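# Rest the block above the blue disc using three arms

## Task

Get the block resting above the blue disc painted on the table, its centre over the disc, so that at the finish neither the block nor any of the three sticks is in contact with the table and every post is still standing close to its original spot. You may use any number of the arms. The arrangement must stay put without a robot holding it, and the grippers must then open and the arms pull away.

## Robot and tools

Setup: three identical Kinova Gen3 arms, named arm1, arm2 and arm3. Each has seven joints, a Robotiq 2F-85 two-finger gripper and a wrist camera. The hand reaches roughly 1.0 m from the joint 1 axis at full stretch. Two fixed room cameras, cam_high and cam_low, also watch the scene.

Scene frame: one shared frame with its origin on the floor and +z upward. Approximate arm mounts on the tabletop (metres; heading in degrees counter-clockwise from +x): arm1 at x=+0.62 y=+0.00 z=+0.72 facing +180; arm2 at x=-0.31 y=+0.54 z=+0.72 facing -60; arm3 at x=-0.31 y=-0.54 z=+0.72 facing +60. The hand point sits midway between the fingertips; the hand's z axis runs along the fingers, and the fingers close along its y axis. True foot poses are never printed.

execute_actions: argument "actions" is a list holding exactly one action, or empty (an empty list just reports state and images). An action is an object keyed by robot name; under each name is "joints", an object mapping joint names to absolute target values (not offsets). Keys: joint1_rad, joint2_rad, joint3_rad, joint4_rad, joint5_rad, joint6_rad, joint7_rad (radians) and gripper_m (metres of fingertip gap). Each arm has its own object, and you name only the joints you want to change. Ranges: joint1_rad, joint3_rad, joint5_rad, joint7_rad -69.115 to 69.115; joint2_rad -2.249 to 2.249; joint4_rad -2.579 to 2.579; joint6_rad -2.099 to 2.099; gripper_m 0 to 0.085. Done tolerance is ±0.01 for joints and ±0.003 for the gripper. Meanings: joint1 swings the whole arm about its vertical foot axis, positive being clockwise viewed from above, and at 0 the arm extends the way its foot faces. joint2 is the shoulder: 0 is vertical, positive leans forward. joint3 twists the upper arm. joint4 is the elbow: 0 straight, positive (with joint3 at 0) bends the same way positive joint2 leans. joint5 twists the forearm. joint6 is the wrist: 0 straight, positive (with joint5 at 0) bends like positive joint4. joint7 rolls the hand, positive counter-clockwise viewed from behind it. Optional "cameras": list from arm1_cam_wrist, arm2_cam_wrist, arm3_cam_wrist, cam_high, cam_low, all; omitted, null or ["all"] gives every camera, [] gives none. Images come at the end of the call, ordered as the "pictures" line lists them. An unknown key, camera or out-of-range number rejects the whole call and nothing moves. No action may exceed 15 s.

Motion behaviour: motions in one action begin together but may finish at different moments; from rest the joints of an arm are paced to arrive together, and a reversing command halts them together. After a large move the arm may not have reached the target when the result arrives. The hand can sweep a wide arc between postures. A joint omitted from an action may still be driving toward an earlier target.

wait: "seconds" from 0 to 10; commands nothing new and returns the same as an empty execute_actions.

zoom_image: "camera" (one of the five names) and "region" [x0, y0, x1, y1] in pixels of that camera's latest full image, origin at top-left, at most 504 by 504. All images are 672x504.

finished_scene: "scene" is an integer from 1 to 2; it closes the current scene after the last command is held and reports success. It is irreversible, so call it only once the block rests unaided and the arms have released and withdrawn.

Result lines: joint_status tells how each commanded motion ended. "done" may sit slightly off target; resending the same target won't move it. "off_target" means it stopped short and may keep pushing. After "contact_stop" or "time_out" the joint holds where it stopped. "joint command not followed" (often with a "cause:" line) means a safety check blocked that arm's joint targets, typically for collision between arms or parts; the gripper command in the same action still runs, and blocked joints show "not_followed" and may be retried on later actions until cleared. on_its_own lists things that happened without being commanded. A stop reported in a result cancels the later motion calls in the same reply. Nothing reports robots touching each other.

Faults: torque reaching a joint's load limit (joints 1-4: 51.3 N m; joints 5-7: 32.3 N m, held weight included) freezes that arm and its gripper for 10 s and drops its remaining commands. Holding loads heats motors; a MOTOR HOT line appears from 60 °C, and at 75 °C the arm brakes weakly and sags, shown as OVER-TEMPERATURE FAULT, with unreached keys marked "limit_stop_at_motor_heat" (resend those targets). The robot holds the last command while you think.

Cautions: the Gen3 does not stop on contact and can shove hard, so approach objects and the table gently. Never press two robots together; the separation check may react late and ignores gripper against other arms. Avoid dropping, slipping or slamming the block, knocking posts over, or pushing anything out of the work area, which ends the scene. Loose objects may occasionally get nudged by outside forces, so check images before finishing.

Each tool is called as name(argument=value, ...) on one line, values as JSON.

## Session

execute_actions(actions=[])

Scene clock: 0.00 s.
arm1.joint_positions: joint1_rad=-0.010 joint2_rad=-0.396 joint3_rad=-0.076 joint4_rad=+1.510 joint5_rad=-0.033 joint6_rad=+2.021 joint7_rad=+1.479 gripper_m=+0.085
arm1.joint_status: not commanded
arm1.hand: x=+0.4961 y=-0.0065 z=+1.2584 quat_wxyz=(-0.001, -1.000, -0.026, +0.000) (m; scene frame)
arm2.joint_positions: joint1_rad=-0.011 joint2_rad=-0.400 joint3_rad=-0.075 joint4_rad=+1.515 joint5_rad=-0.030 joint6_rad=+2.024 joint7_rad=+1.481 gripper_m=+0.085
arm2.joint_status: not commanded
arm2.hand: x=-0.2535 y=+0.4276 z=+1.2666 quat_wxyz=(+0.003, -0.511, -0.859, -0.002) (m; scene frame)
arm3.joint_positions: joint1_rad=-0.011 joint2_rad=-0.400 joint3_rad=-0.073 joint4_rad=+1.512 joint5_rad=-0.031 joint6_rad=+2.023 joint7_rad=+1.478 gripper_m=+0.085
arm3.joint_status: not commanded
arm3.hand: x=-0.2503 y=-0.4369 z=+1.2877 quat_wxyz=(-0.002, +0.516, -0.857, -0.008) (m; scene frame)
pictures: arm1_cam_wrist, arm2_cam_wrist, arm3_cam_wrist, cam_high, cam_low
Images, in order (width x height): arm1_cam_wrist 672x504, arm2_cam_wrist 672x504, arm3_cam_wrist 672x504, cam_high 672x504, cam_low 672x504.

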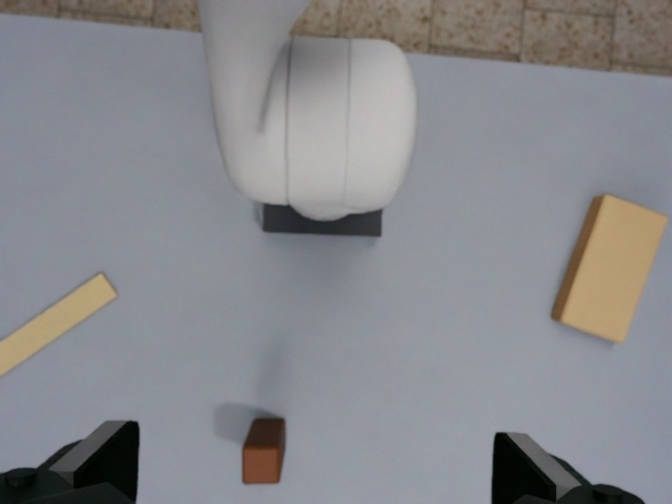

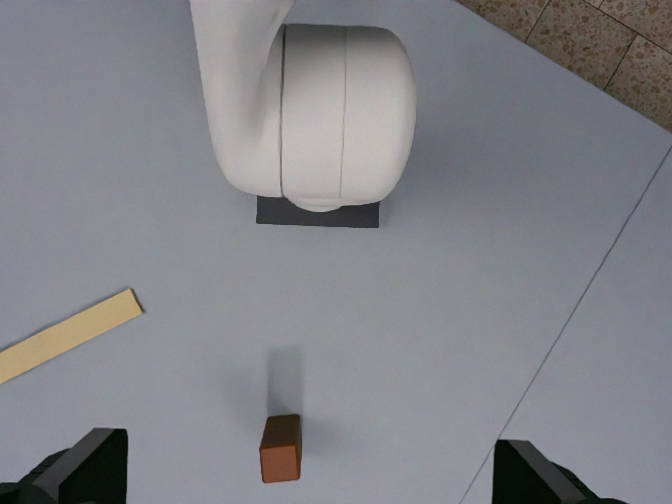

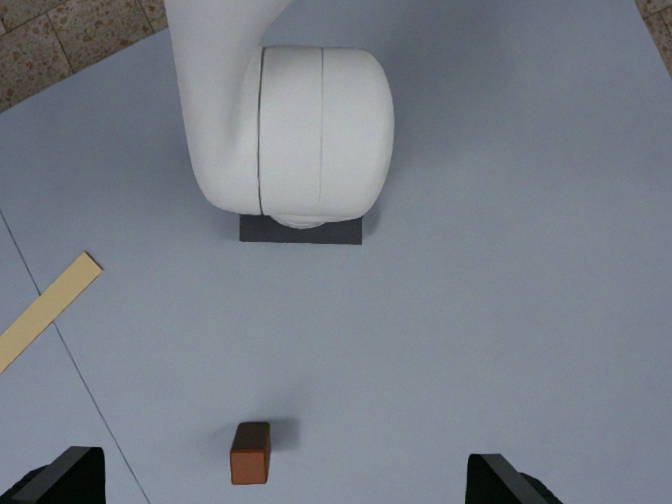

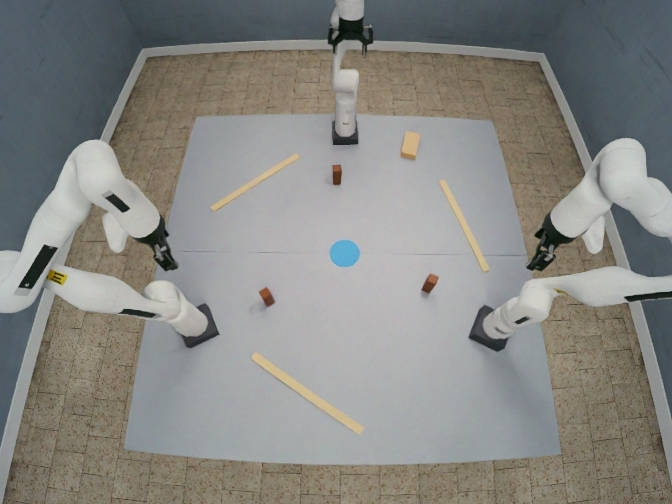

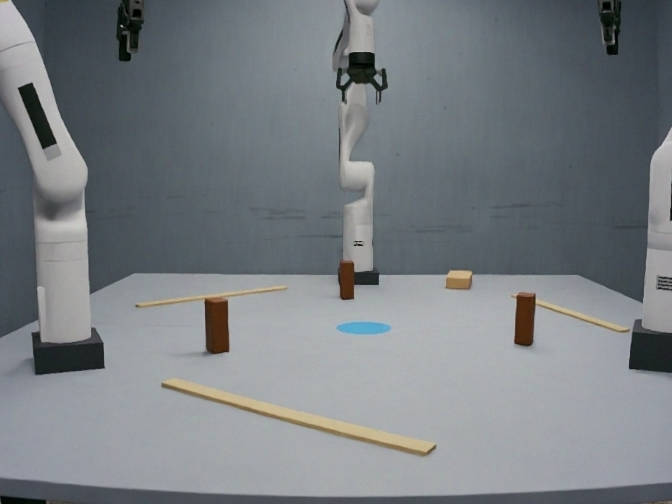

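execute_actions(actions=[{"arm1":{"joints":{"joint1_rad":0.981,"joint2_rad":0.7456,"joint3_rad":0,"joint4_rad":1.7999,"joint5_rad":0,"joint6_rad":0.596,"joint7_rad":1.604,"gripper_m":0.075}},"arm2":{"joints":{"joint1_rad":0.993,"joint2_rad":0.7351,"joint3_rad":0,"joint4_rad":1.8697,"joint5_rad":0,"joint6_rad":0.5368,"joint7_rad":1.468,"gripper_m":0.075}},"arm3":{"joints":{"joint1_rad":0.972,"joint2_rad":0.78,"joint3_rad":0,"joint4_rad":1.87,"joint5_rad":0,"joint6_rad":0.4916,"joint7_rad":1.763,"gripper_m":0.075}}}])

Scene clock: 3.33 s.
arm1.joint_positions: joint1_rad=+0.981 joint2_rad=+0.745 joint3_rad=+0.000 joint4_rad=+1.800 joint5_rad=+0.000 joint6_rad=+0.596 joint7_rad=+1.604 gripper_m=+0.075
arm1.joint_status: all done
arm1.hand: x=+0.3643 y=+0.3857 z=+0.7798 quat_wxyz=(+0.001, -0.901, +0.434, -0.002) (m; scene frame)
arm2.joint_positions: joint1_rad=+0.993 joint2_rad=+0.735 joint3_rad=+0.000 joint4_rad=+1.870 joint5_rad=+0.000 joint6_rad=+0.537 joint7_rad=+1.468 gripper_m=+0.075
arm2.joint_status: all done
arm2.hand: x=-0.5439 y=+0.1598 z=+0.7807 quat_wxyz=(+0.004, -0.885, -0.466, -0.001) (m; scene frame)
arm3.joint_positions: joint1_rad=+0.972 joint2_rad=+0.780 joint3_rad=+0.000 joint4_rad=+1.870 joint5_rad=+0.000 joint6_rad=+0.492 joint7_rad=+1.763 gripper_m=+0.075
arm3.joint_status: all done
arm3.hand: x=+0.1343 y=-0.5111 z=+0.7796 quat_wxyz=(+0.002, +0.152, -0.988, -0.006) (m; scene frame)
pictures: arm1_cam_wrist, arm2_cam_wrist, arm3_cam_wrist, cam_high, cam_low
Images, in order (width x height): arm1_cam_wrist 672x504, arm2_cam_wrist 672x504, arm3_cam_wrist 672x504, cam_high 672x504, cam_low 672x504.

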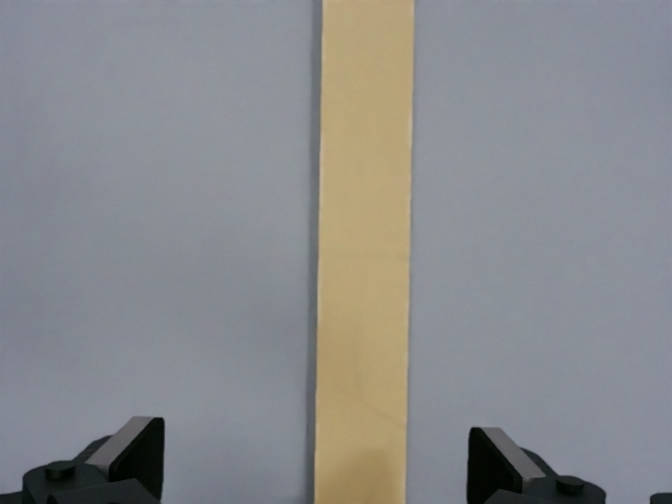

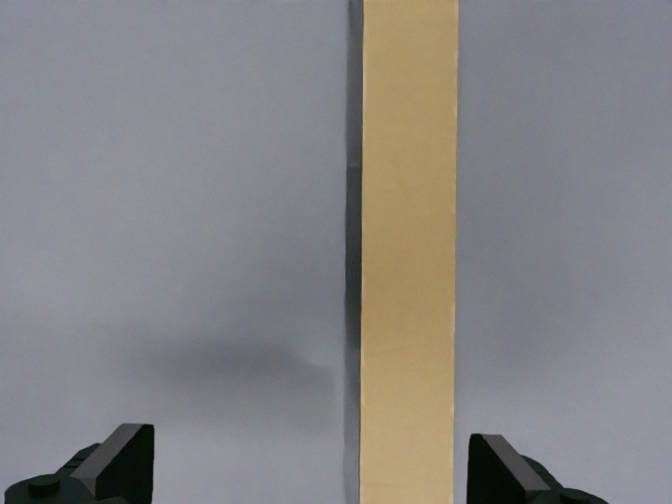

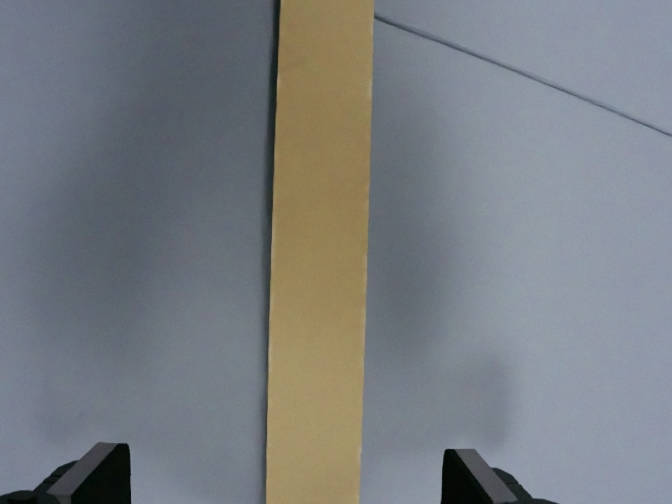

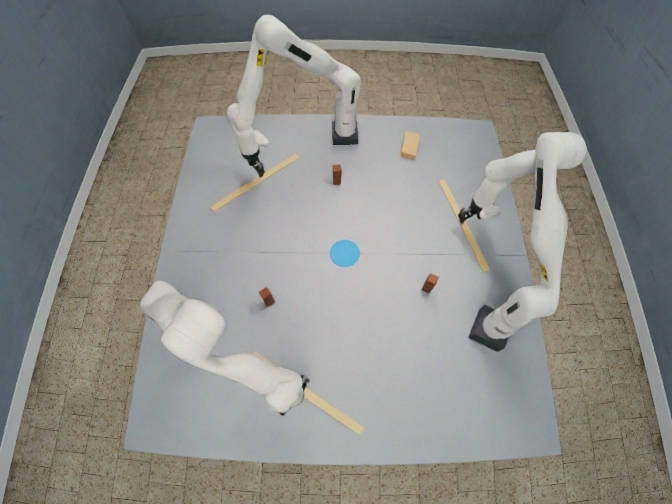

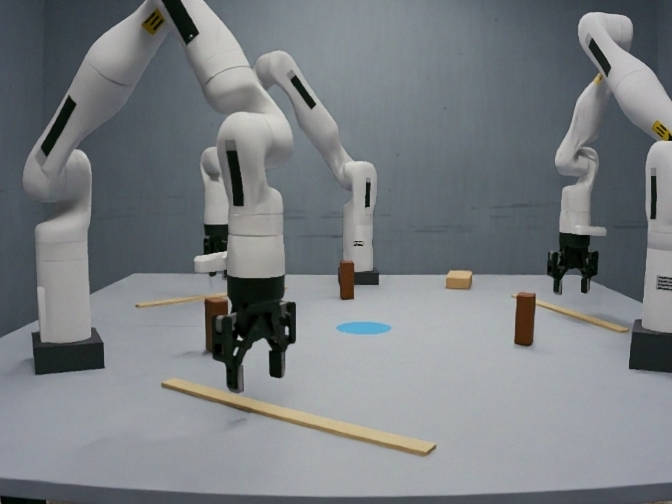

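execute_actions(actions=[{"arm1":{"joints":{"joint1_rad":0.95,"joint2_rad":0.8363,"joint4_rad":1.7806,"joint6_rad":0.5247,"joint7_rad":1.557,"gripper_m":0.06}},"arm2":{"joints":{"joint1_rad":0.932,"joint2_rad":0.8461,"joint4_rad":1.7992,"joint6_rad":0.4963,"joint7_rad":1.4,"gripper_m":0.06}},"arm3":{"joints":{"joint1_rad":0.95,"joint2_rad":0.8734,"joint4_rad":1.8465,"joint6_rad":0.4217,"joint7_rad":1.713,"gripper_m":0.06}}}])

zoom_image(camera="cam_high", region=[190, 120, 510, 290])

Scene clock: 5.07 s.
arm1.joint_positions: joint1_rad=+0.950 joint2_rad=+0.836 joint3_rad=+0.000 joint4_rad=+1.781 joint5_rad=+0.000 joint6_rad=+0.525 joint7_rad=+1.557 gripper_m=+0.060
arm1.joint_status: all done
arm1.hand: x=+0.3480 y=+0.3837 z=+0.7407 quat_wxyz=(+0.001, -0.897, +0.442, -0.002) (m; scene frame)
arm2.joint_positions: joint1_rad=+0.932 joint2_rad=+0.846 joint3_rad=+0.000 joint4_rad=+1.799 joint5_rad=+0.000 joint6_rad=+0.496 joint7_rad=+1.400 gripper_m=+0.060
arm2.joint_status: all done
arm2.hand: x=-0.5299 y=+0.1269 z=+0.7410 quat_wxyz=(+0.004, -0.887, -0.462, -0.001) (m; scene frame)
arm3.joint_positions: joint1_rad=+0.950 joint2_rad=+0.873 joint3_rad=+0.000 joint4_rad=+1.847 joint5_rad=+0.000 joint6_rad=+0.422 joint7_rad=+1.713 gripper_m=+0.060
arm3.joint_status: all done
arm3.hand: x=+0.1402 y=-0.5001 z=+0.7411 quat_wxyz=(+0.002, +0.138, -0.990, -0.006) (m; scene frame)
pictures: arm1_cam_wrist, arm2_cam_wrist, arm3_cam_wrist, cam_high, cam_low
Images, in order (width x height): arm1_cam_wrist 672x504, arm2_cam_wrist 672x504, arm3_cam_wrist 672x504, cam_high 672x504, cam_low 672x504.

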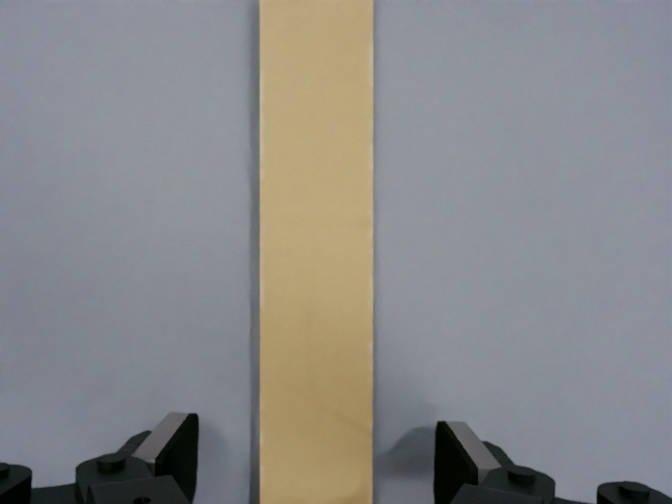

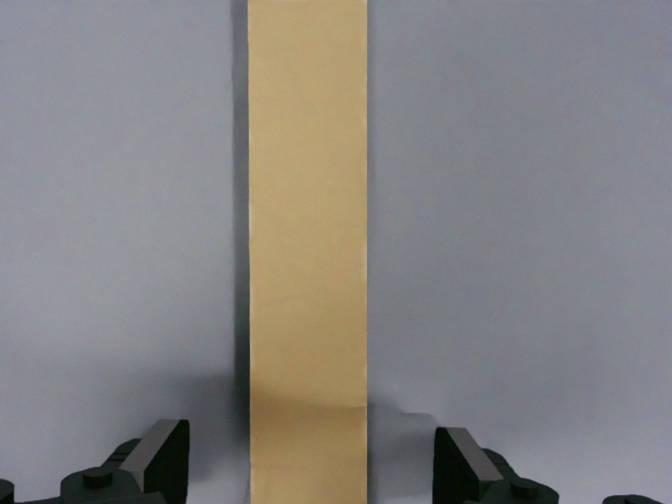

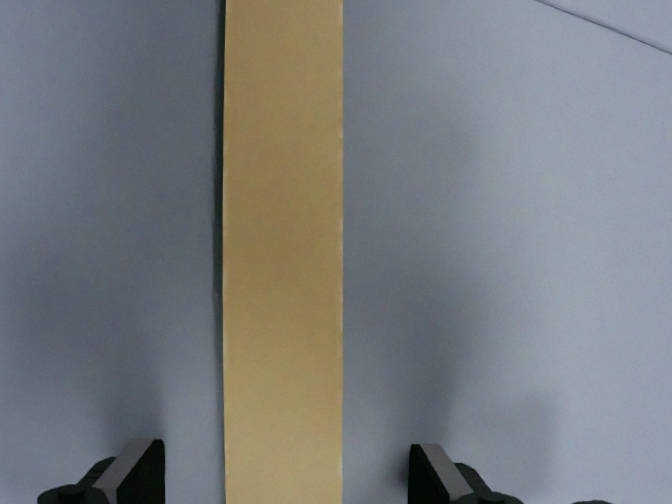

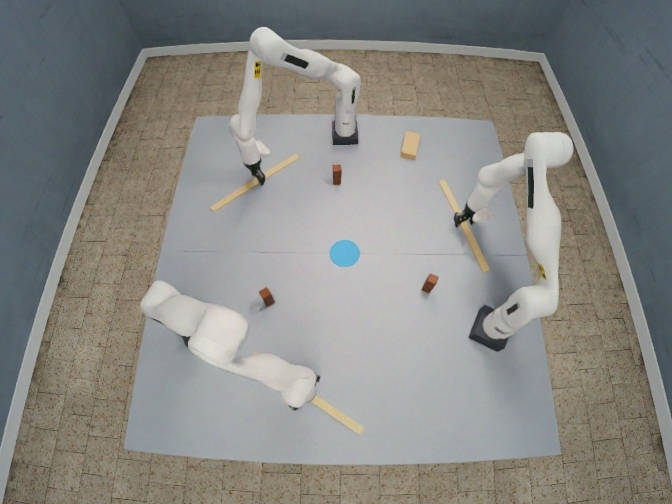

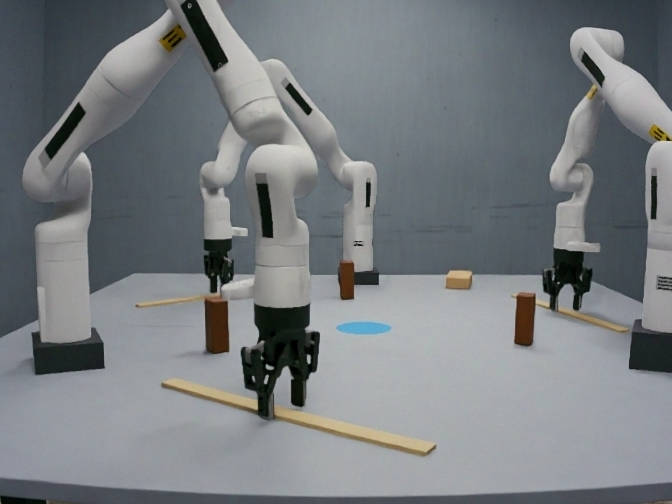

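Region (190, 120, 510, 290) of cam_high's 672x504 image, scaled by 1.575, with more detail than that image has; it fills the top 268 rows of this view, and the rest is white.

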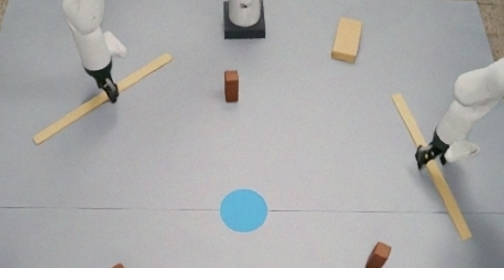

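execute_actions(actions=[{"arm1":{"joints":{"gripper_m":0.01}},"arm2":{"joints":{"gripper_m":0.01}},"arm3":{"joints":{"gripper_m":0.01}}}], cameras=[])

execute_actions(actions=[{"arm1":{"joints":{"joint2_rad":0.5943,"joint4_rad":1.7062,"joint6_rad":0.841}},"arm2":{"joints":{"joint2_rad":0.597,"joint4_rad":1.7314,"joint6_rad":0.813}},"arm3":{"joints":{"joint2_rad":0.608,"joint4_rad":1.7996,"joint6_rad":0.734}}}], cameras=["cam_low"])

execute_actions(actions=[{"arm1":{"joints":{"joint1_rad":0.063,"joint2_rad":0.2502,"joint4_rad":2.1082,"joint6_rad":0.6132,"joint7_rad":1.594}},"arm2":{"joints":{"joint1_rad":-0.009,"joint2_rad":0.267,"joint4_rad":2.1174,"joint6_rad":0.5872,"joint7_rad":1.6075}},"arm3":{"joints":{"joint1_rad":0.061,"joint2_rad":0.329,"joint4_rad":2.1419,"joint6_rad":0.5007,"joint7_rad":1.6215}}}])

zoom_image(camera="cam_high", region=[210, 100, 480, 340])

Scene clock: 6.50 s.
arm1.joint_positions: joint1_rad=+0.950 joint2_rad=+0.835 joint3_rad=+0.000 joint4_rad=+1.781 joint5_rad=+0.000 joint6_rad=+0.525 joint7_rad=+1.557 gripper_m=+0.023
arm1.joint_status: gripper_m off_target (ended at +0.023, target +0.010)
arm1.hand: x=+0.3478 y=+0.3839 z=+0.7413 quat_wxyz=(+0.001, -0.897, +0.442, -0.002) (m; scene frame)
arm2.joint_positions: joint1_rad=+0.932 joint2_rad=+0.845 joint3_rad=+0.000 joint4_rad=+1.799 joint5_rad=+0.000 joint6_rad=+0.497 joint7_rad=+1.400 gripper_m=+0.023
arm2.joint_status: gripper_m off_target (ended at +0.023, target +0.010)
arm2.hand: x=-0.5300 y=+0.1268 z=+0.7416 quat_wxyz=(+0.004, -0.887, -0.462, -0.001) (m; scene frame)
arm3.joint_positions: joint1_rad=+0.950 joint2_rad=+0.872 joint3_rad=+0.000 joint4_rad=+1.847 joint5_rad=+0.000 joint6_rad=+0.422 joint7_rad=+1.713 gripper_m=+0.023
arm3.joint_status: gripper_m off_target (ended at +0.023, target +0.010)
arm3.hand: x=+0.1403 y=-0.5001 z=+0.7417 quat_wxyz=(+0.002, +0.138, -0.990, -0.006) (m; scene frame)
pictures: none
No camera images: the call's "cameras" was empty. Leave "cameras" out to get every camera's image.

Scene clock: 7.80 s.
arm1.joint_positions: joint1_rad=+0.950 joint2_rad=+0.595 joint3_rad=+0.000 joint4_rad=+1.706 joint5_rad=+0.000 joint6_rad=+0.841 joint7_rad=+1.557 gripper_m=+0.023
arm1.joint_status: all done
arm1.hand: x=+0.3473 y=+0.3837 z=+0.8694 quat_wxyz=(+0.001, -0.897, +0.442, -0.003) (m; scene frame)
arm2.joint_positions: joint1_rad=+0.932 joint2_rad=+0.598 joint3_rad=+0.000 joint4_rad=+1.732 joint5_rad=+0.000 joint6_rad=+0.813 joint7_rad=+1.400 gripper_m=+0.023
arm2.joint_status: all done
arm2.hand: x=-0.5297 y=+0.1258 z=+0.8701 quat_wxyz=(+0.004, -0.887, -0.462, -0.002) (m; scene frame)
arm3.joint_positions: joint1_rad=+0.950 joint2_rad=+0.609 joint3_rad=+0.000 joint4_rad=+1.800 joint5_rad=+0.000 joint6_rad=+0.734 joint7_rad=+1.713 gripper_m=+0.023
arm3.joint_status: all done
arm3.hand: x=+0.1405 y=-0.5016 z=+0.8693 quat_wxyz=(+0.003, +0.138, -0.990, -0.006) (m; scene frame)
pictures: cam_low
Images, in order (width x height): cam_low 672x504.

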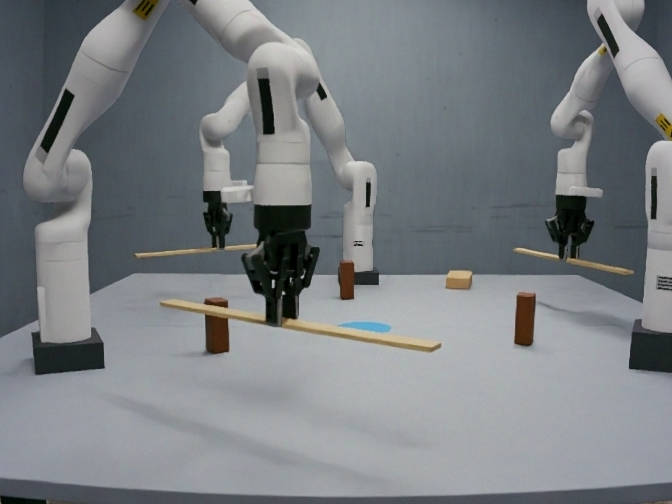

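Scene clock: 10.10 s.
arm1.joint_positions: joint1_rad=+0.063 joint2_rad=+0.251 joint3_rad=+0.000 joint4_rad=+2.108 joint5_rad=+0.000 joint6_rad=+0.613 joint7_rad=+1.594 gripper_m=+0.023
arm1.joint_status: all done
arm1.hand: x=+0.2411 y=+0.0302 z=+0.9192 quat_wxyz=(+0.002, -0.997, -0.005, +0.082) (m; scene frame)
arm2.joint_positions: joint1_rad=-0.009 joint2_rad=+0.267 joint3_rad=+0.000 joint4_rad=+2.118 joint5_rad=+0.000 joint6_rad=+0.587 joint7_rad=+1.608 gripper_m=+0.023
arm2.joint_status: all done
arm2.hand: x=-0.1489 y=+0.1911 z=+0.9201 quat_wxyz=(-0.069, -0.492, -0.867, +0.041) (m; scene frame)
arm3.joint_positions: joint1_rad=+0.061 joint2_rad=+0.329 joint3_rad=+0.000 joint4_rad=+2.142 joint5_rad=+0.000 joint6_rad=+0.501 joint7_rad=+1.621 gripper_m=+0.023
arm3.joint_status: all done
arm3.hand: x=-0.0885 y=-0.2234 z=+0.9184 quat_wxyz=(-0.075, +0.510, -0.856, -0.046) (m; scene frame)
pictures: arm1_cam_wrist, arm2_cam_wrist, arm3_cam_wrist, cam_high, cam_low
Images, in order (width x height): arm1_cam_wrist 672x504, arm2_cam_wrist 672x504, arm3_cam_wrist 672x504, cam_high 672x504, cam_low 672x504.

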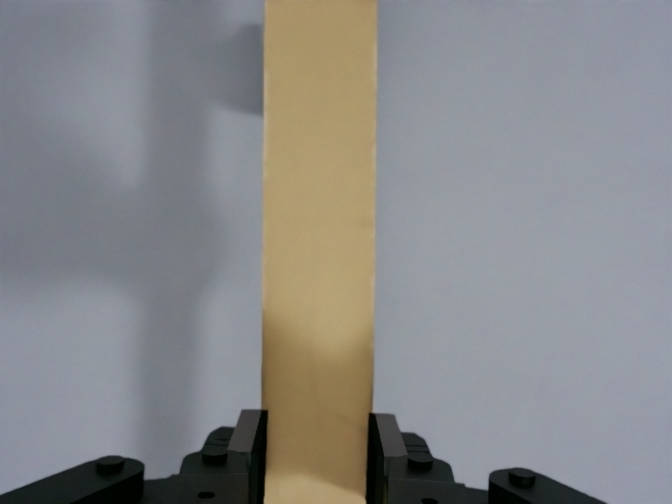

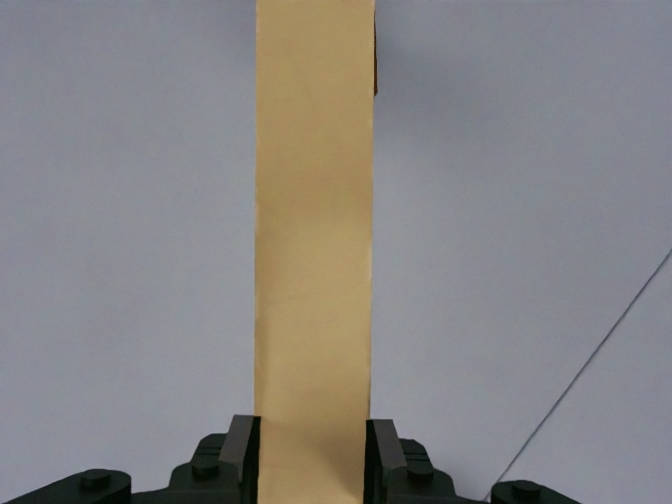

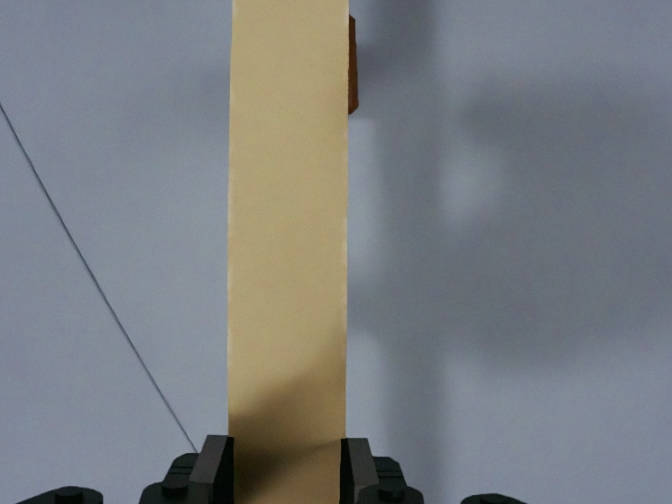

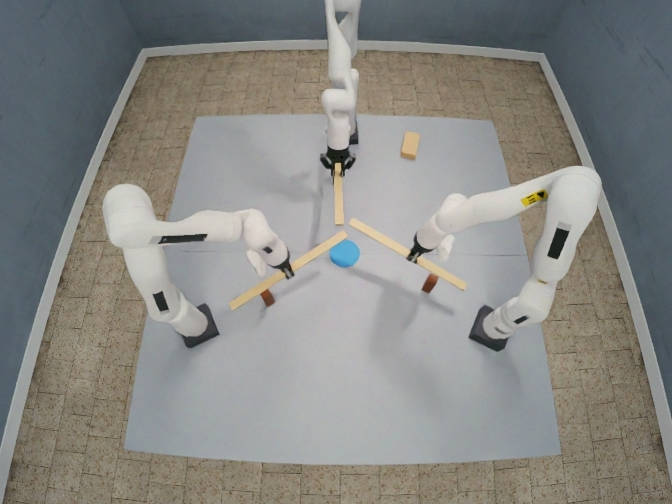

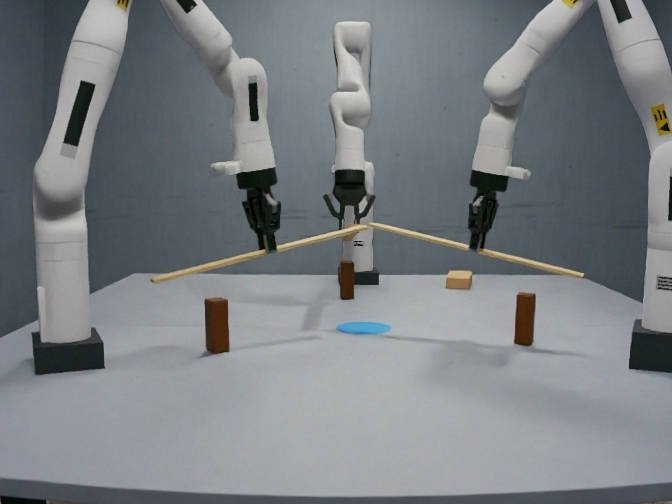

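Region (210, 100, 480, 340) of cam_high's 672x504 image, scaled by 1.867, with more detail than that image has.

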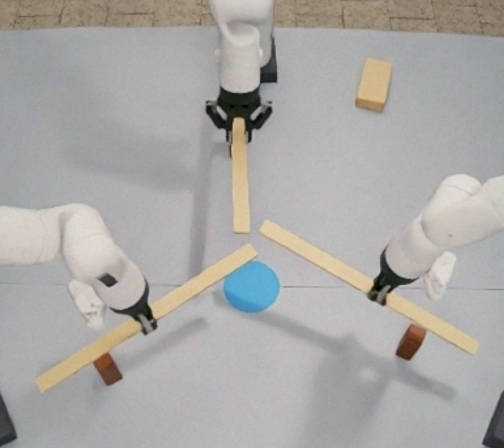

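execute_actions(actions=[{"arm1":{"joints":{"joint1_rad":0.058,"joint2_rad":0.4439,"joint4_rad":1.9023,"joint6_rad":0.6254,"joint7_rad":1.589}},"arm2":{"joints":{"joint1_rad":-0.02,"joint2_rad":0.4691,"joint4_rad":1.89,"joint6_rad":0.6125,"joint7_rad":1.596}},"arm3":{"joints":{"joint1_rad":0.05,"joint2_rad":0.5017,"joint4_rad":1.9426,"joint6_rad":0.5273,"joint7_rad":1.61}}}], cameras=["cam_high","cam_low"])

zoom_image(camera="cam_high", region=[230, 130, 470, 330])

zoom_image(camera="cam_low", region=[280, 200, 440, 320])

Scene clock: 12.23 s.
arm1.joint_positions: joint1_rad=+0.058 joint2_rad=+0.444 joint3_rad=+0.000 joint4_rad=+1.902 joint5_rad=+0.000 joint6_rad=+0.625 joint7_rad=+1.589 gripper_m=+0.023
arm1.joint_status: all done
arm1.hand: x=+0.1617 y=+0.0290 z=+0.8940 quat_wxyz=(+0.001, -0.997, -0.004, +0.082) (m; scene frame)
arm2.joint_positions: joint1_rad=-0.020 joint2_rad=+0.469 joint3_rad=+0.000 joint4_rad=+1.890 joint5_rad=+0.000 joint6_rad=+0.612 joint7_rad=+1.596 gripper_m=+0.023
arm2.joint_status: all done
arm2.hand: x=-0.1035 y=+0.1188 z=+0.8947 quat_wxyz=(-0.070, -0.492, -0.867, +0.040) (m; scene frame)
arm3.joint_positions: joint1_rad=+0.050 joint2_rad=+0.502 joint3_rad=+0.000 joint4_rad=+1.943 joint5_rad=+0.000 joint6_rad=+0.527 joint7_rad=+1.610 gripper_m=+0.023
arm3.joint_status: all done
arm3.hand: x=-0.0549 y=-0.1582 z=+0.8948 quat_wxyz=(-0.074, +0.509, -0.856, -0.047) (m; scene frame)
pictures: cam_high, cam_low
Images, in order (width x height): cam_high 672x504, cam_low 672x504.

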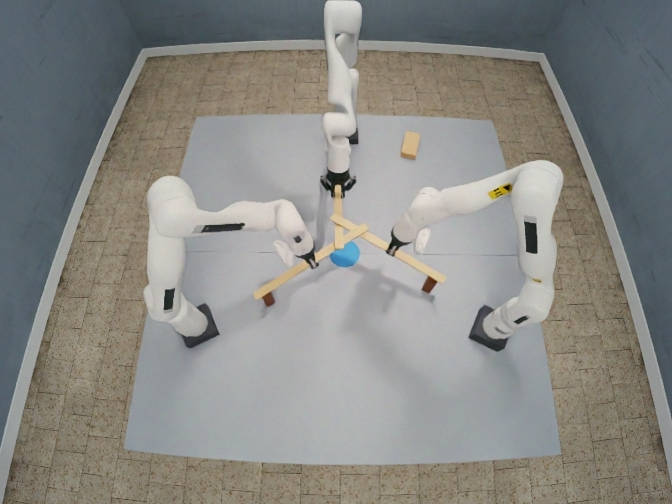

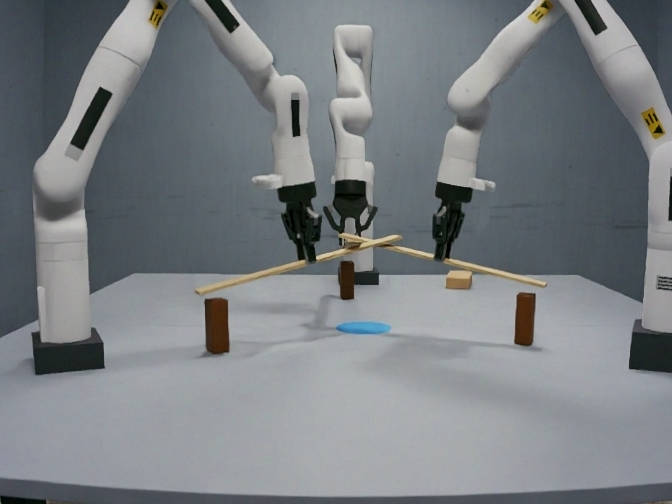

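Region (230, 130, 470, 330) of cam_high's 672x504 image, scaled by 2.100, with more detail than that image has.

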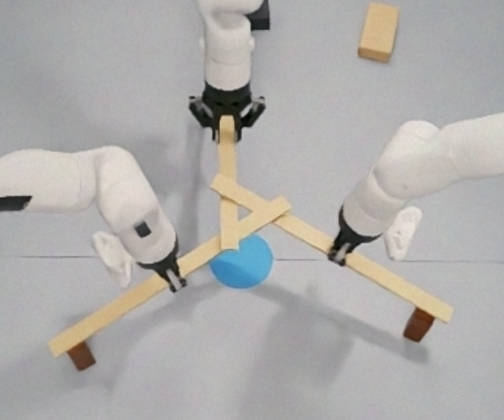

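Region (280, 200, 440, 320) of cam_low's 672x504 image, scaled by 3.150, with more detail than that image has; it fills the top 378 rows of this view, and the rest is white.

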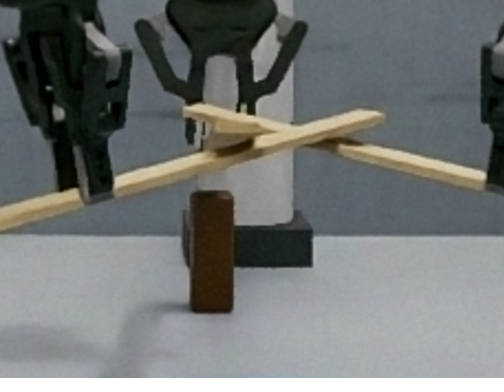

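execute_actions(actions=[{"arm1":{"joints":{"joint2_rad":0.5392,"joint4_rad":1.8484,"joint6_rad":0.649}},"arm2":{"joints":{"joint2_rad":0.5552,"joint4_rad":1.85,"joint6_rad":0.6314}},"arm3":{"joints":{"joint2_rad":0.5971,"joint4_rad":1.8884,"joint6_rad":0.5611}}}], cameras=["cam_low"])

zoom_image(camera="cam_low", region=[170, 220, 420, 360])

zoom_image(camera="cam_low", region=[320, 220, 570, 360])

Scene clock: 13.37 s.
arm1.joint_positions: joint1_rad=+0.060 joint2_rad=+0.536 joint3_rad=+0.002 joint4_rad=+1.850 joint5_rad=+0.001 joint6_rad=+0.652 joint7_rad=+1.588 gripper_m=+0.023
arm1.joint_status: all done
arm1.hand: x=+0.1568 y=+0.0312 z=+0.8645 quat_wxyz=(+0.002, -0.999, -0.002, +0.050) (m; scene frame)
arm2.joint_positions: joint1_rad=-0.018 joint2_rad=+0.553 joint3_rad=+0.002 joint4_rad=+1.850 joint5_rad=+0.000 joint6_rad=+0.633 joint7_rad=+1.595 gripper_m=+0.023
arm2.joint_status: all done
arm2.hand: x=-0.1049 y=+0.1175 z=+0.8651 quat_wxyz=(-0.042, -0.495, -0.868, +0.024) (m; scene frame)
arm3.joint_positions: joint1_rad=+0.052 joint2_rad=+0.594 joint3_rad=+0.002 joint4_rad=+1.889 joint5_rad=+0.000 joint6_rad=+0.563 joint7_rad=+1.609 gripper_m=+0.023
arm3.joint_status: all done
arm3.hand: x=-0.0532 y=-0.1578 z=+0.8644 quat_wxyz=(-0.042, +0.509, -0.859, -0.029) (m; scene frame)
pictures: cam_low
Images, in order (width x height): cam_low 672x504.

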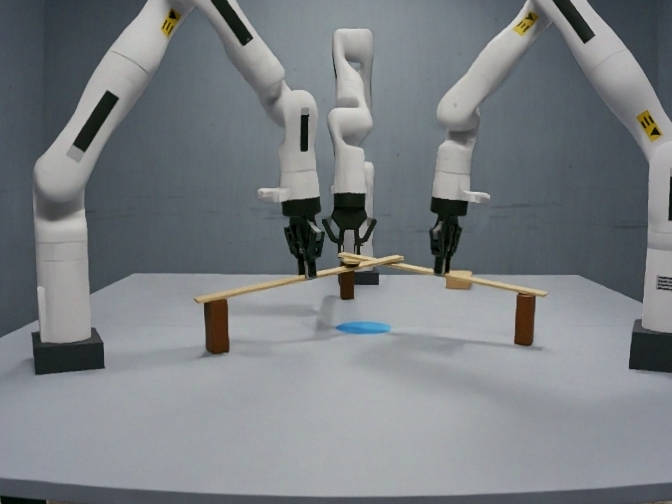

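Region (170, 220, 420, 360) of cam_low's 672x504 image, scaled by 2.016, with more detail than that image has; it fills the top 282 rows of this view, and the rest is white.

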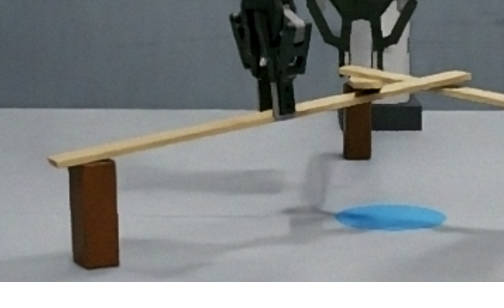

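Region (320, 220, 570, 360) of cam_low's 672x504 image, scaled by 2.016, with more detail than that image has; it fills the top 282 rows of this view, and the rest is white.

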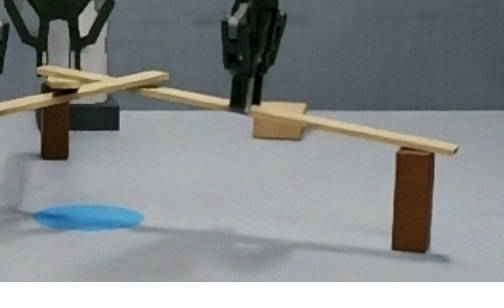

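execute_actions(actions=[{"arm1":{"joints":{"gripper_m":0.042}},"arm2":{"joints":{"gripper_m":0.042}},"arm3":{"joints":{"gripper_m":0.042}}}], cameras=["cam_low"])

execute_actions(actions=[{"arm1":{"joints":{"joint2_rad":0.42,"joint6_rad":0.77,"gripper_m":0.05}},"arm2":{"joints":{"joint2_rad":0.43,"joint6_rad":0.75}},"arm3":{"joints":{"joint2_rad":0.47,"joint6_rad":0.68}}}], cameras=[])

execute_actions(actions=[{"arm1":{"joints":{"joint1_rad":-1.363,"joint2_rad":0.2994,"joint4_rad":2.2077,"joint6_rad":0.6345,"joint7_rad":3.004,"gripper_m":0.085}},"arm2":{"joints":{"joint2_rad":-0.3,"joint6_rad":1.4}},"arm3":{"joints":{"joint2_rad":-0.3,"joint6_rad":1.4}}}], cameras=["arm1_cam_wrist","cam_high"])

zoom_image(camera="cam_high", region=[230, 130, 470, 330])

Scene clock: 14.93 s.
arm1.joint_positions: joint1_rad=+0.058 joint2_rad=+0.539 joint3_rad=+0.000 joint4_rad=+1.848 joint5_rad=+0.000 joint6_rad=+0.649 joint7_rad=+1.589 gripper_m=+0.042
arm1.joint_status: all done
arm1.hand: x=+0.1558 y=+0.0290 z=+0.8633 quat_wxyz=(+0.001, -0.999, -0.005, +0.050) (m; scene frame)
arm2.joint_positions: joint1_rad=-0.020 joint2_rad=+0.555 joint3_rad=+0.000 joint4_rad=+1.850 joint5_rad=+0.000 joint6_rad=+0.631 joint7_rad=+1.596 gripper_m=+0.042
arm2.joint_status: all done
arm2.hand: x=-0.1028 y=+0.1184 z=+0.8641 quat_wxyz=(-0.042, -0.493, -0.869, +0.024) (m; scene frame)
arm3.joint_positions: joint1_rad=+0.050 joint2_rad=+0.597 joint3_rad=+0.000 joint4_rad=+1.888 joint5_rad=+0.000 joint6_rad=+0.561 joint7_rad=+1.610 gripper_m=+0.042
arm3.joint_status: all done
arm3.hand: x=-0.0546 y=-0.1566 z=+0.8630 quat_wxyz=(-0.042, +0.511, -0.858, -0.029) (m; scene frame)
pictures: cam_low
Images, in order (width x height): cam_low 672x504.

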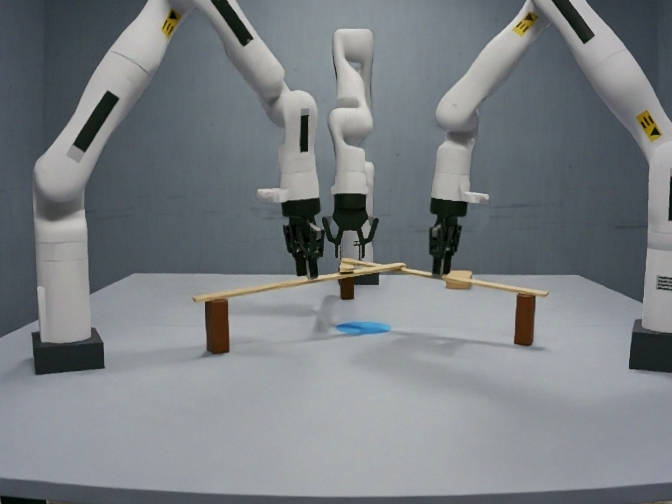

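Scene clock: 15.93 s.
arm1.joint_positions: joint1_rad=+0.058 joint2_rad=+0.420 joint3_rad=+0.000 joint4_rad=+1.848 joint5_rad=+0.000 joint6_rad=+0.770 joint7_rad=+1.589 gripper_m=+0.050
arm1.joint_status: all done
arm1.hand: x=+0.1749 y=+0.0289 z=+0.9136 quat_wxyz=(+0.001, -0.999, -0.005, +0.049) (m; scene frame)
arm2.joint_positions: joint1_rad=-0.020 joint2_rad=+0.430 joint3_rad=+0.000 joint4_rad=+1.850 joint5_rad=+0.000 joint6_rad=+0.750 joint7_rad=+1.596 gripper_m=+0.042
arm2.joint_status: all done
arm2.hand: x=-0.1111 y=+0.1326 z=+0.9175 quat_wxyz=(-0.045, -0.493, -0.869, +0.025) (m; scene frame)
arm3.joint_positions: joint1_rad=+0.050 joint2_rad=+0.470 joint3_rad=+0.000 joint4_rad=+1.888 joint5_rad=+0.000 joint6_rad=+0.680 joint7_rad=+1.610 gripper_m=+0.042
arm3.joint_status: all done
arm3.hand: x=-0.0611 y=-0.1688 z=+0.9166 quat_wxyz=(-0.045, +0.511, -0.858, -0.031) (m; scene frame)
pictures: none
No camera images: the call's "cameras" was empty. Leave "cameras" out to get every camera's image.

Scene clock: 18.67 s.
arm1.joint_positions: joint1_rad=-1.363 joint2_rad=+0.299 joint3_rad=+0.000 joint4_rad=+2.208 joint5_rad=+0.000 joint6_rad=+0.634 joint7_rad=+3.004 gripper_m=+0.085
arm1.joint_status: all done
arm1.hand: x=+0.5456 y=-0.3026 z=+0.8805 quat_wxyz=(-0.003, -0.148, -0.989, +0.000) (m; scene frame)
arm2.joint_positions: joint1_rad=-0.020 joint2_rad=-0.300 joint3_rad=+0.000 joint4_rad=+1.850 joint5_rad=+0.000 joint6_rad=+1.400 joint7_rad=+1.596 gripper_m=+0.042
arm2.joint_status: all done
arm2.hand: x=-0.2087 y=+0.3043 z=+1.1537 quat_wxyz=(-0.079, -0.492, -0.866, +0.046) (m; scene frame)
arm3.joint_positions: joint1_rad=+0.050 joint2_rad=-0.300 joint3_rad=+0.000 joint4_rad=+1.888 joint5_rad=+0.000 joint6_rad=+1.400 joint7_rad=+1.610 gripper_m=+0.042
arm3.joint_status: all done
arm3.hand: x=-0.1651 y=-0.3495 z=+1.1614 quat_wxyz=(-0.067, +0.510, -0.857, -0.043) (m; scene frame)
pictures: arm1_cam_wrist, cam_high
Images, in order (width x height): arm1_cam_wrist 672x504, cam_high 672x504.

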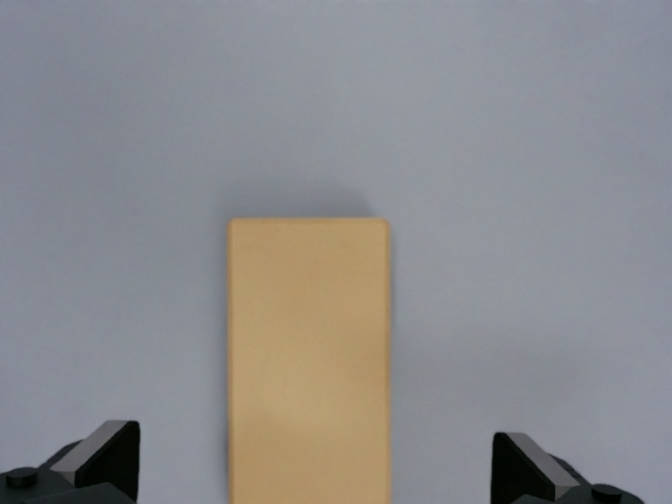

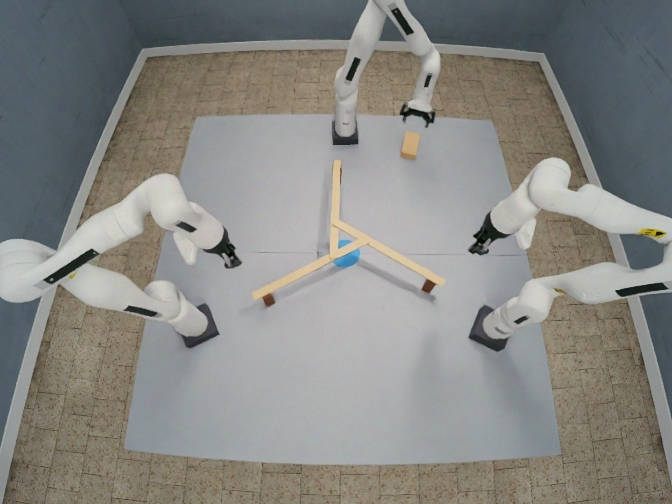

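Region (230, 130, 470, 330) of cam_high's 672x504 image, scaled by 2.100, with more detail than that image has.

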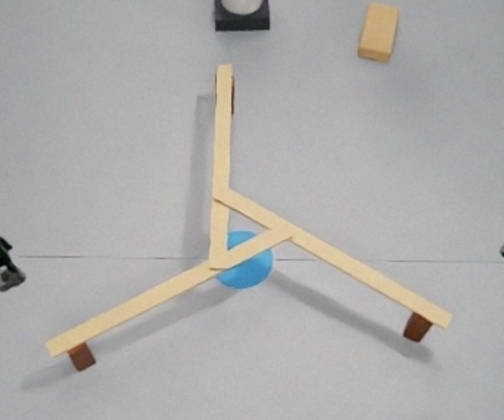

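execute_actions(actions=[])

Scene clock: 19.37 s.
arm1.joint_positions: joint1_rad=-1.363 joint2_rad=+0.299 joint3_rad=+0.000 joint4_rad=+2.208 joint5_rad=+0.000 joint6_rad=+0.634 joint7_rad=+3.004 gripper_m=+0.085
arm1.joint_status: all done
arm1.hand: x=+0.5457 y=-0.3026 z=+0.8805 quat_wxyz=(-0.003, -0.148, -0.989, +0.000) (m; scene frame)
arm2.joint_positions: joint1_rad=-0.020 joint2_rad=-0.300 joint3_rad=+0.000 joint4_rad=+1.850 joint5_rad=+0.000 joint6_rad=+1.400 joint7_rad=+1.596 gripper_m=+0.042
arm2.joint_status: all done
arm2.hand: x=-0.2087 y=+0.3043 z=+1.1537 quat_wxyz=(-0.079, -0.492, -0.866, +0.046) (m; scene frame)
arm3.joint_positions: joint1_rad=+0.050 joint2_rad=-0.300 joint3_rad=+0.000 joint4_rad=+1.888 joint5_rad=+0.000 joint6_rad=+1.400 joint7_rad=+1.610 gripper_m=+0.042
arm3.joint_status: all done
arm3.hand: x=-0.1651 y=-0.3495 z=+1.1614 quat_wxyz=(-0.067, +0.510, -0.857, -0.043) (m; scene frame)
pictures: arm1_cam_wrist, arm2_cam_wrist, arm3_cam_wrist, cam_high, cam_low
Images, in order (width x height): arm1_cam_wrist 672x504, arm2_cam_wrist 672x504, arm3_cam_wrist 672x504, cam_high 672x504, cam_low 672x504.

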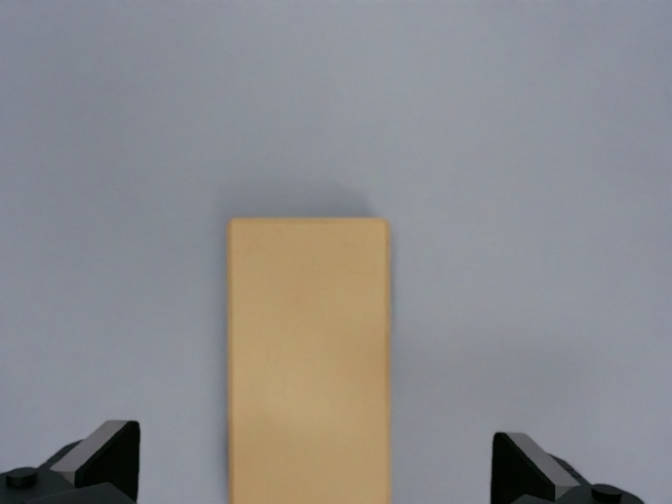

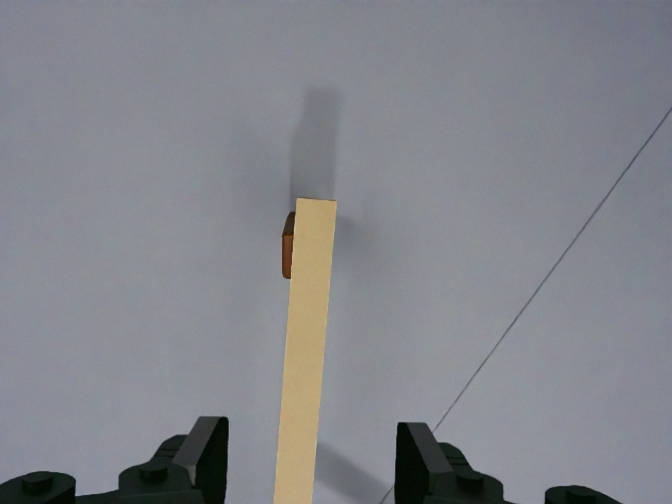

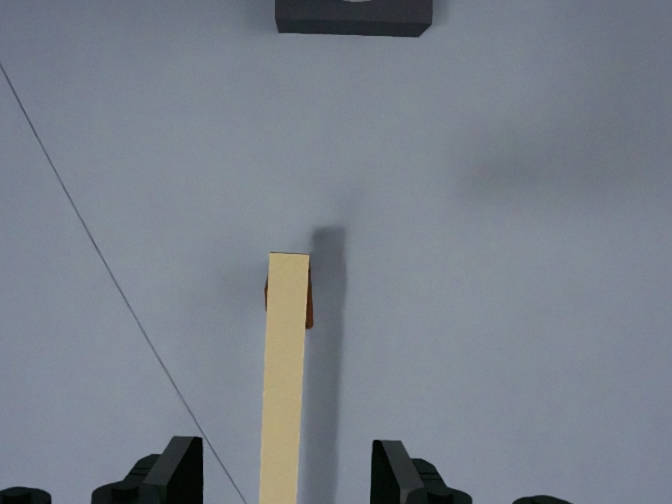

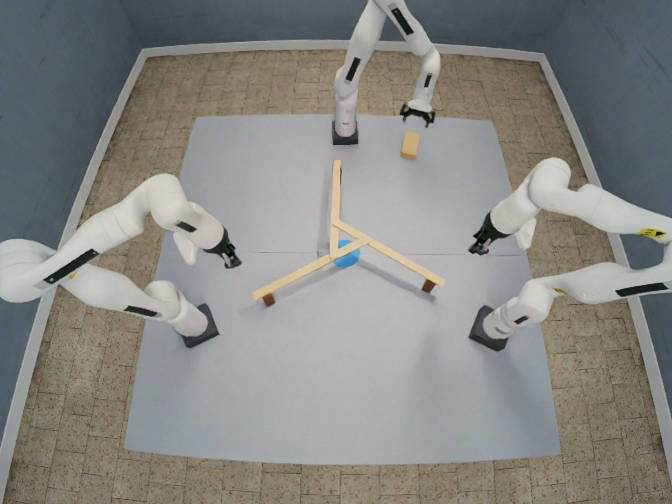

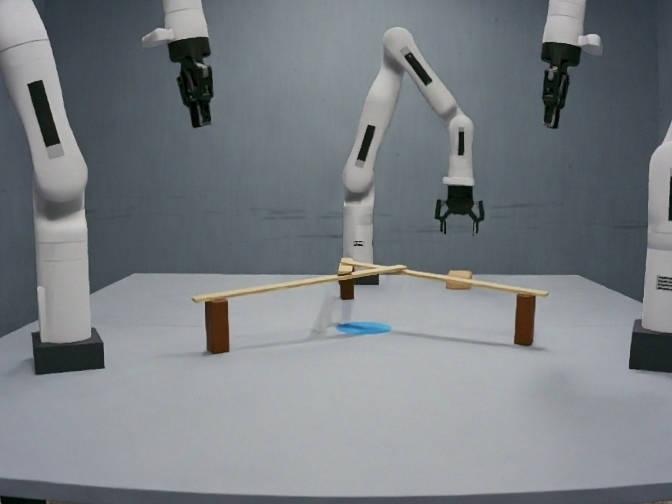

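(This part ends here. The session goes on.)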